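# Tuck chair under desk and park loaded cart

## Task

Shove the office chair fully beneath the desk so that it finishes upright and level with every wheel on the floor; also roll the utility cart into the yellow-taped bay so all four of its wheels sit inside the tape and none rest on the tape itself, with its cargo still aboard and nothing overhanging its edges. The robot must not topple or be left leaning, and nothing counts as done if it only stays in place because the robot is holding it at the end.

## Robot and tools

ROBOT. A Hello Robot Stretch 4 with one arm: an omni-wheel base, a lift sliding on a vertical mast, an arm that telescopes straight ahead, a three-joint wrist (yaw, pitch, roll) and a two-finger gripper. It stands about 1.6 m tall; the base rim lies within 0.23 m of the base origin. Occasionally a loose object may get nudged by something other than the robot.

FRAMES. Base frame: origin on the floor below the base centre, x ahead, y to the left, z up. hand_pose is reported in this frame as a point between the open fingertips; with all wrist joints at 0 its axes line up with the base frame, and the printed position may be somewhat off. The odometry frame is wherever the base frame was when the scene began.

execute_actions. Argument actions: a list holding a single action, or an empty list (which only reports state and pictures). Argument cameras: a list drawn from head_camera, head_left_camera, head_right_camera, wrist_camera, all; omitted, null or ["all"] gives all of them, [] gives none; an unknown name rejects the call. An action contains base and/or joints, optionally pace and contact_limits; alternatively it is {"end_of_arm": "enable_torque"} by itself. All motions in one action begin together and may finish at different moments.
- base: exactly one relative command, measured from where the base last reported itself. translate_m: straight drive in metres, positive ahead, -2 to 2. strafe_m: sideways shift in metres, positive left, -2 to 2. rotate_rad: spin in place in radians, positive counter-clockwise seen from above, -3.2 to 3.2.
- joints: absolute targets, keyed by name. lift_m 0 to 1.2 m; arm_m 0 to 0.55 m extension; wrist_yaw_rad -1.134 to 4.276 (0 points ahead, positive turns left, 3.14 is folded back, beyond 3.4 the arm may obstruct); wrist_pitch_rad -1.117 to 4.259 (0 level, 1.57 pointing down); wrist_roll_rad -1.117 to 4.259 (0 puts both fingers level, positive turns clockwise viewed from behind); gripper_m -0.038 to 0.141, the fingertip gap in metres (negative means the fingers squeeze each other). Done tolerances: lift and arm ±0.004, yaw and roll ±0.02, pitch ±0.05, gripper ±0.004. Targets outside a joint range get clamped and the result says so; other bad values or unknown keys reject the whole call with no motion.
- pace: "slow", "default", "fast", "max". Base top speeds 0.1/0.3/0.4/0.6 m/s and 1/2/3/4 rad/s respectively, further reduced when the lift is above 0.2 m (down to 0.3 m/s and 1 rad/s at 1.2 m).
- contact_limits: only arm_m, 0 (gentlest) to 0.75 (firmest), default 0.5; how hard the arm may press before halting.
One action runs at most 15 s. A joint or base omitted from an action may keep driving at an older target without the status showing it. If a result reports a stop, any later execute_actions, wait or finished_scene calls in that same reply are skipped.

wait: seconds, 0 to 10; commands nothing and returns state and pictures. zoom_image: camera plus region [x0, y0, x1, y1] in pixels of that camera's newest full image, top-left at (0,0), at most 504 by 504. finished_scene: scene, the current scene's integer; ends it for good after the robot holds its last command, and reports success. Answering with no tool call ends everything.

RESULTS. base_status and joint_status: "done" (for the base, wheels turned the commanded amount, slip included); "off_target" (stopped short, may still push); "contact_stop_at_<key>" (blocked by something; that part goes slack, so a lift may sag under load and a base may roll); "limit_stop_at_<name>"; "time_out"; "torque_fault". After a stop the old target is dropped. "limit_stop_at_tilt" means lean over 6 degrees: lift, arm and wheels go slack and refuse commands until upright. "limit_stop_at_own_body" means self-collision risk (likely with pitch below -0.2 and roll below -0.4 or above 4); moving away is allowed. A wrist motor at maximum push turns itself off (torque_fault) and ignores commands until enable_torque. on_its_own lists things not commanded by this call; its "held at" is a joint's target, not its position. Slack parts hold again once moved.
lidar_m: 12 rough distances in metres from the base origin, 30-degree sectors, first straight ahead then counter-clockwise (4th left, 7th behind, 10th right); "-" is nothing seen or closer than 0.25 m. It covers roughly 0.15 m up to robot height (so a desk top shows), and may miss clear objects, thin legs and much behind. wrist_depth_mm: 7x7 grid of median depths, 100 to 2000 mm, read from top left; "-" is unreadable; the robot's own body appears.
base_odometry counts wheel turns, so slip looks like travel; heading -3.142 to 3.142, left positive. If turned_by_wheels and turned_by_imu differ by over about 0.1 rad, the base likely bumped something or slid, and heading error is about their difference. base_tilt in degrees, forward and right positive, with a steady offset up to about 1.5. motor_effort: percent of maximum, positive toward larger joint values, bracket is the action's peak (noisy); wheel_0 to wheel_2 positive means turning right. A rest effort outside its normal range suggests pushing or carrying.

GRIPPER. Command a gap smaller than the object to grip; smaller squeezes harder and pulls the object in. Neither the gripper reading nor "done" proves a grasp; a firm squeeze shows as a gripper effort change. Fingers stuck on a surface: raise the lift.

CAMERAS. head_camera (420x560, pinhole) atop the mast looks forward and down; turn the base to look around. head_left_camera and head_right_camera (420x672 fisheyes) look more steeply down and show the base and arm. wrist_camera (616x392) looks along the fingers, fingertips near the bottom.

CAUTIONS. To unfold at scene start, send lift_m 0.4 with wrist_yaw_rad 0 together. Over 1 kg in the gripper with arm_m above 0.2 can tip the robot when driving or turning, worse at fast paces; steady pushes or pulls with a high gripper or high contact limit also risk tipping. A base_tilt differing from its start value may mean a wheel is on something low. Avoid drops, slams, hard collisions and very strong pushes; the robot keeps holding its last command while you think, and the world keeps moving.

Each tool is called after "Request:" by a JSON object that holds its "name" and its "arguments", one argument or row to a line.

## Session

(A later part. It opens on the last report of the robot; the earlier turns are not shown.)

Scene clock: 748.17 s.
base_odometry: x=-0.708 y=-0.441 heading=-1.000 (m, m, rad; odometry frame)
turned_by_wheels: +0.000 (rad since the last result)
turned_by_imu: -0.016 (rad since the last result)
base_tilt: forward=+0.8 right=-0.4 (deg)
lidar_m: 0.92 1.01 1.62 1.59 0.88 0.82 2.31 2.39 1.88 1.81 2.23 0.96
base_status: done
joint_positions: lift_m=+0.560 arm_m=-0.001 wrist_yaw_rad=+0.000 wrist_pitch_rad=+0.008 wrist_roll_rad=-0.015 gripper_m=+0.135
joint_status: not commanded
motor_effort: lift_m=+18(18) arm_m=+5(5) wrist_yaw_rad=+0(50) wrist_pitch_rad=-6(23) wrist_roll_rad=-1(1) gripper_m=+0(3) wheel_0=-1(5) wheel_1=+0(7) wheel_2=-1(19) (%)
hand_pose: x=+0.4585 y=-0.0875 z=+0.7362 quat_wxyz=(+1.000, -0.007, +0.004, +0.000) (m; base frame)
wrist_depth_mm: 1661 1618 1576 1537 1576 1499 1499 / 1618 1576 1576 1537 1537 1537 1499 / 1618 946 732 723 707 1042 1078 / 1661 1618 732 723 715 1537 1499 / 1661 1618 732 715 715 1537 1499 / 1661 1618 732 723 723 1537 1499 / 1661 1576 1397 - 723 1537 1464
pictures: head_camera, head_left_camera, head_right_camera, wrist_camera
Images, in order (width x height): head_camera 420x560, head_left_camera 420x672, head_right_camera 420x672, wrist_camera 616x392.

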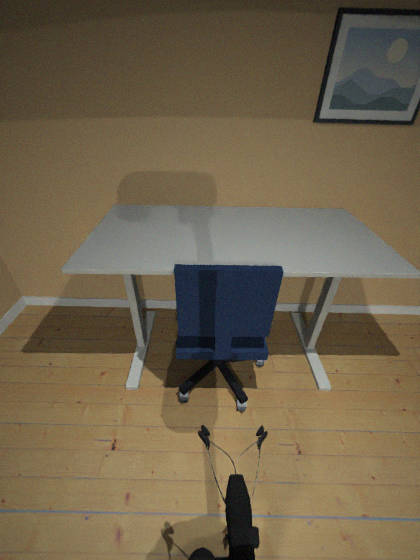

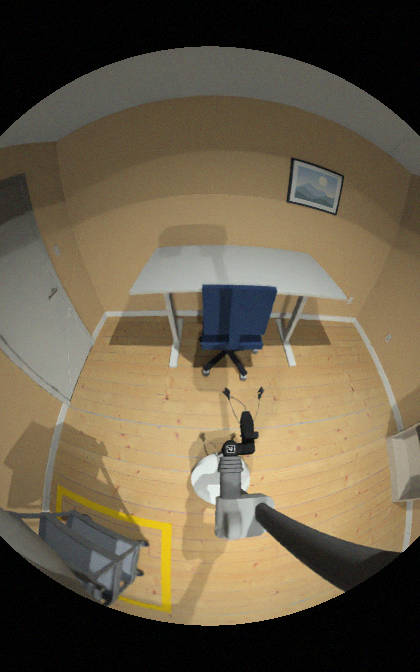

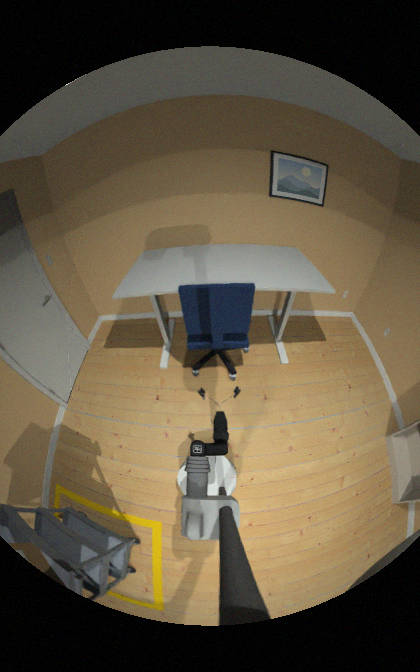

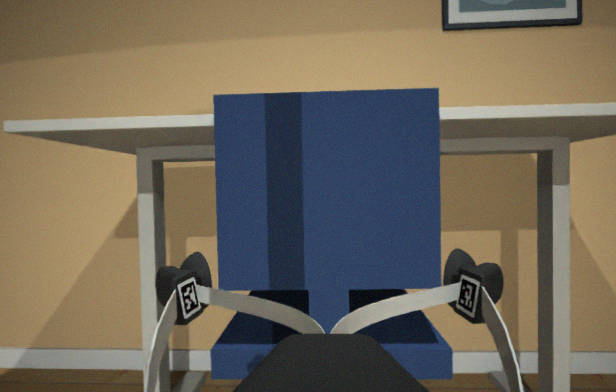

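Request:
{"name": "execute_actions", "arguments": {
  "actions": [
    {"base":{"rotate_rad":1.9}}
  ],
  "cameras": ["head_camera","head_left_camera"]
}}

Scene clock: 755.73 s.
base_odometry: x=-0.708 y=-0.441 heading=+0.900 (m, m, rad; odometry frame)
turned_by_wheels: +1.900 (rad since the last result)
turned_by_imu: +1.936 (rad since the last result)
base_tilt: forward=+0.8 right=-0.3 (deg)
lidar_m: 1.04 0.79 2.32 2.33 2.40 1.83 2.16 1.09 0.92 0.93 1.74 1.58
base_status: done
joint_positions: lift_m=+0.560 arm_m=-0.001 wrist_yaw_rad=+0.000 wrist_pitch_rad=+0.008 wrist_roll_rad=-0.015 gripper_m=+0.135
joint_status: not commanded
motor_effort: lift_m=+18(18) arm_m=+5(5) wrist_yaw_rad=-1(2) wrist_pitch_rad=-7(7) wrist_roll_rad=+1(0) gripper_m=-1(2) wheel_0=-1(9) wheel_1=+0(5) wheel_2=-1(8) (%)
hand_pose: x=+0.4585 y=-0.0875 z=+0.7362 quat_wxyz=(+1.000, -0.007, +0.004, +0.000) (m; base frame)
wrist_depth_mm: - 1808 1618 1464 1336 1229 1138 / 750 1708 1618 1499 1336 1229 1118 / 741 798 1618 1464 1336 1229 1138 / 634 788 1042 1464 1366 1229 1138 / - 1808 1576 1499 1336 1205 1138 / 960 917 878 1430 1308 1205 1138 / 615 759 1576 - 1336 1255 1160
pictures: head_camera, head_left_camera
Images, in order (width x height): head_camera 420x560, head_left_camera 420x672.

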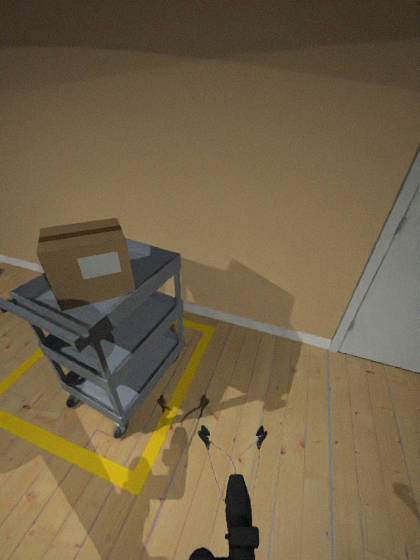

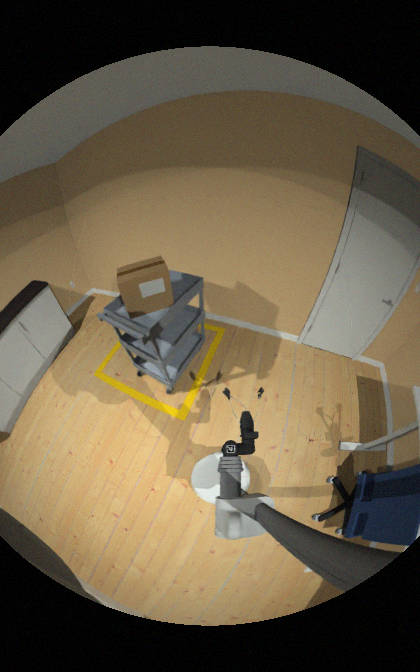

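Request:
{"name": "zoom_image", "arguments": {
  "camera": "head_camera",
  "region": [0,200,240,500]
}}

Region (0, 200, 240, 500) of head_camera's 420x560 image, scaled by 1.680, with more detail than that image has; it fills the left 403 columns of this view, and the rest is white.

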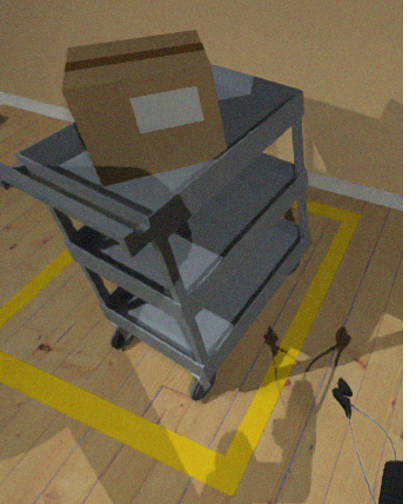

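Request:
{"name": "finished_scene", "arguments": {
  "scene": 1
}}

The scene is finished: the task was done.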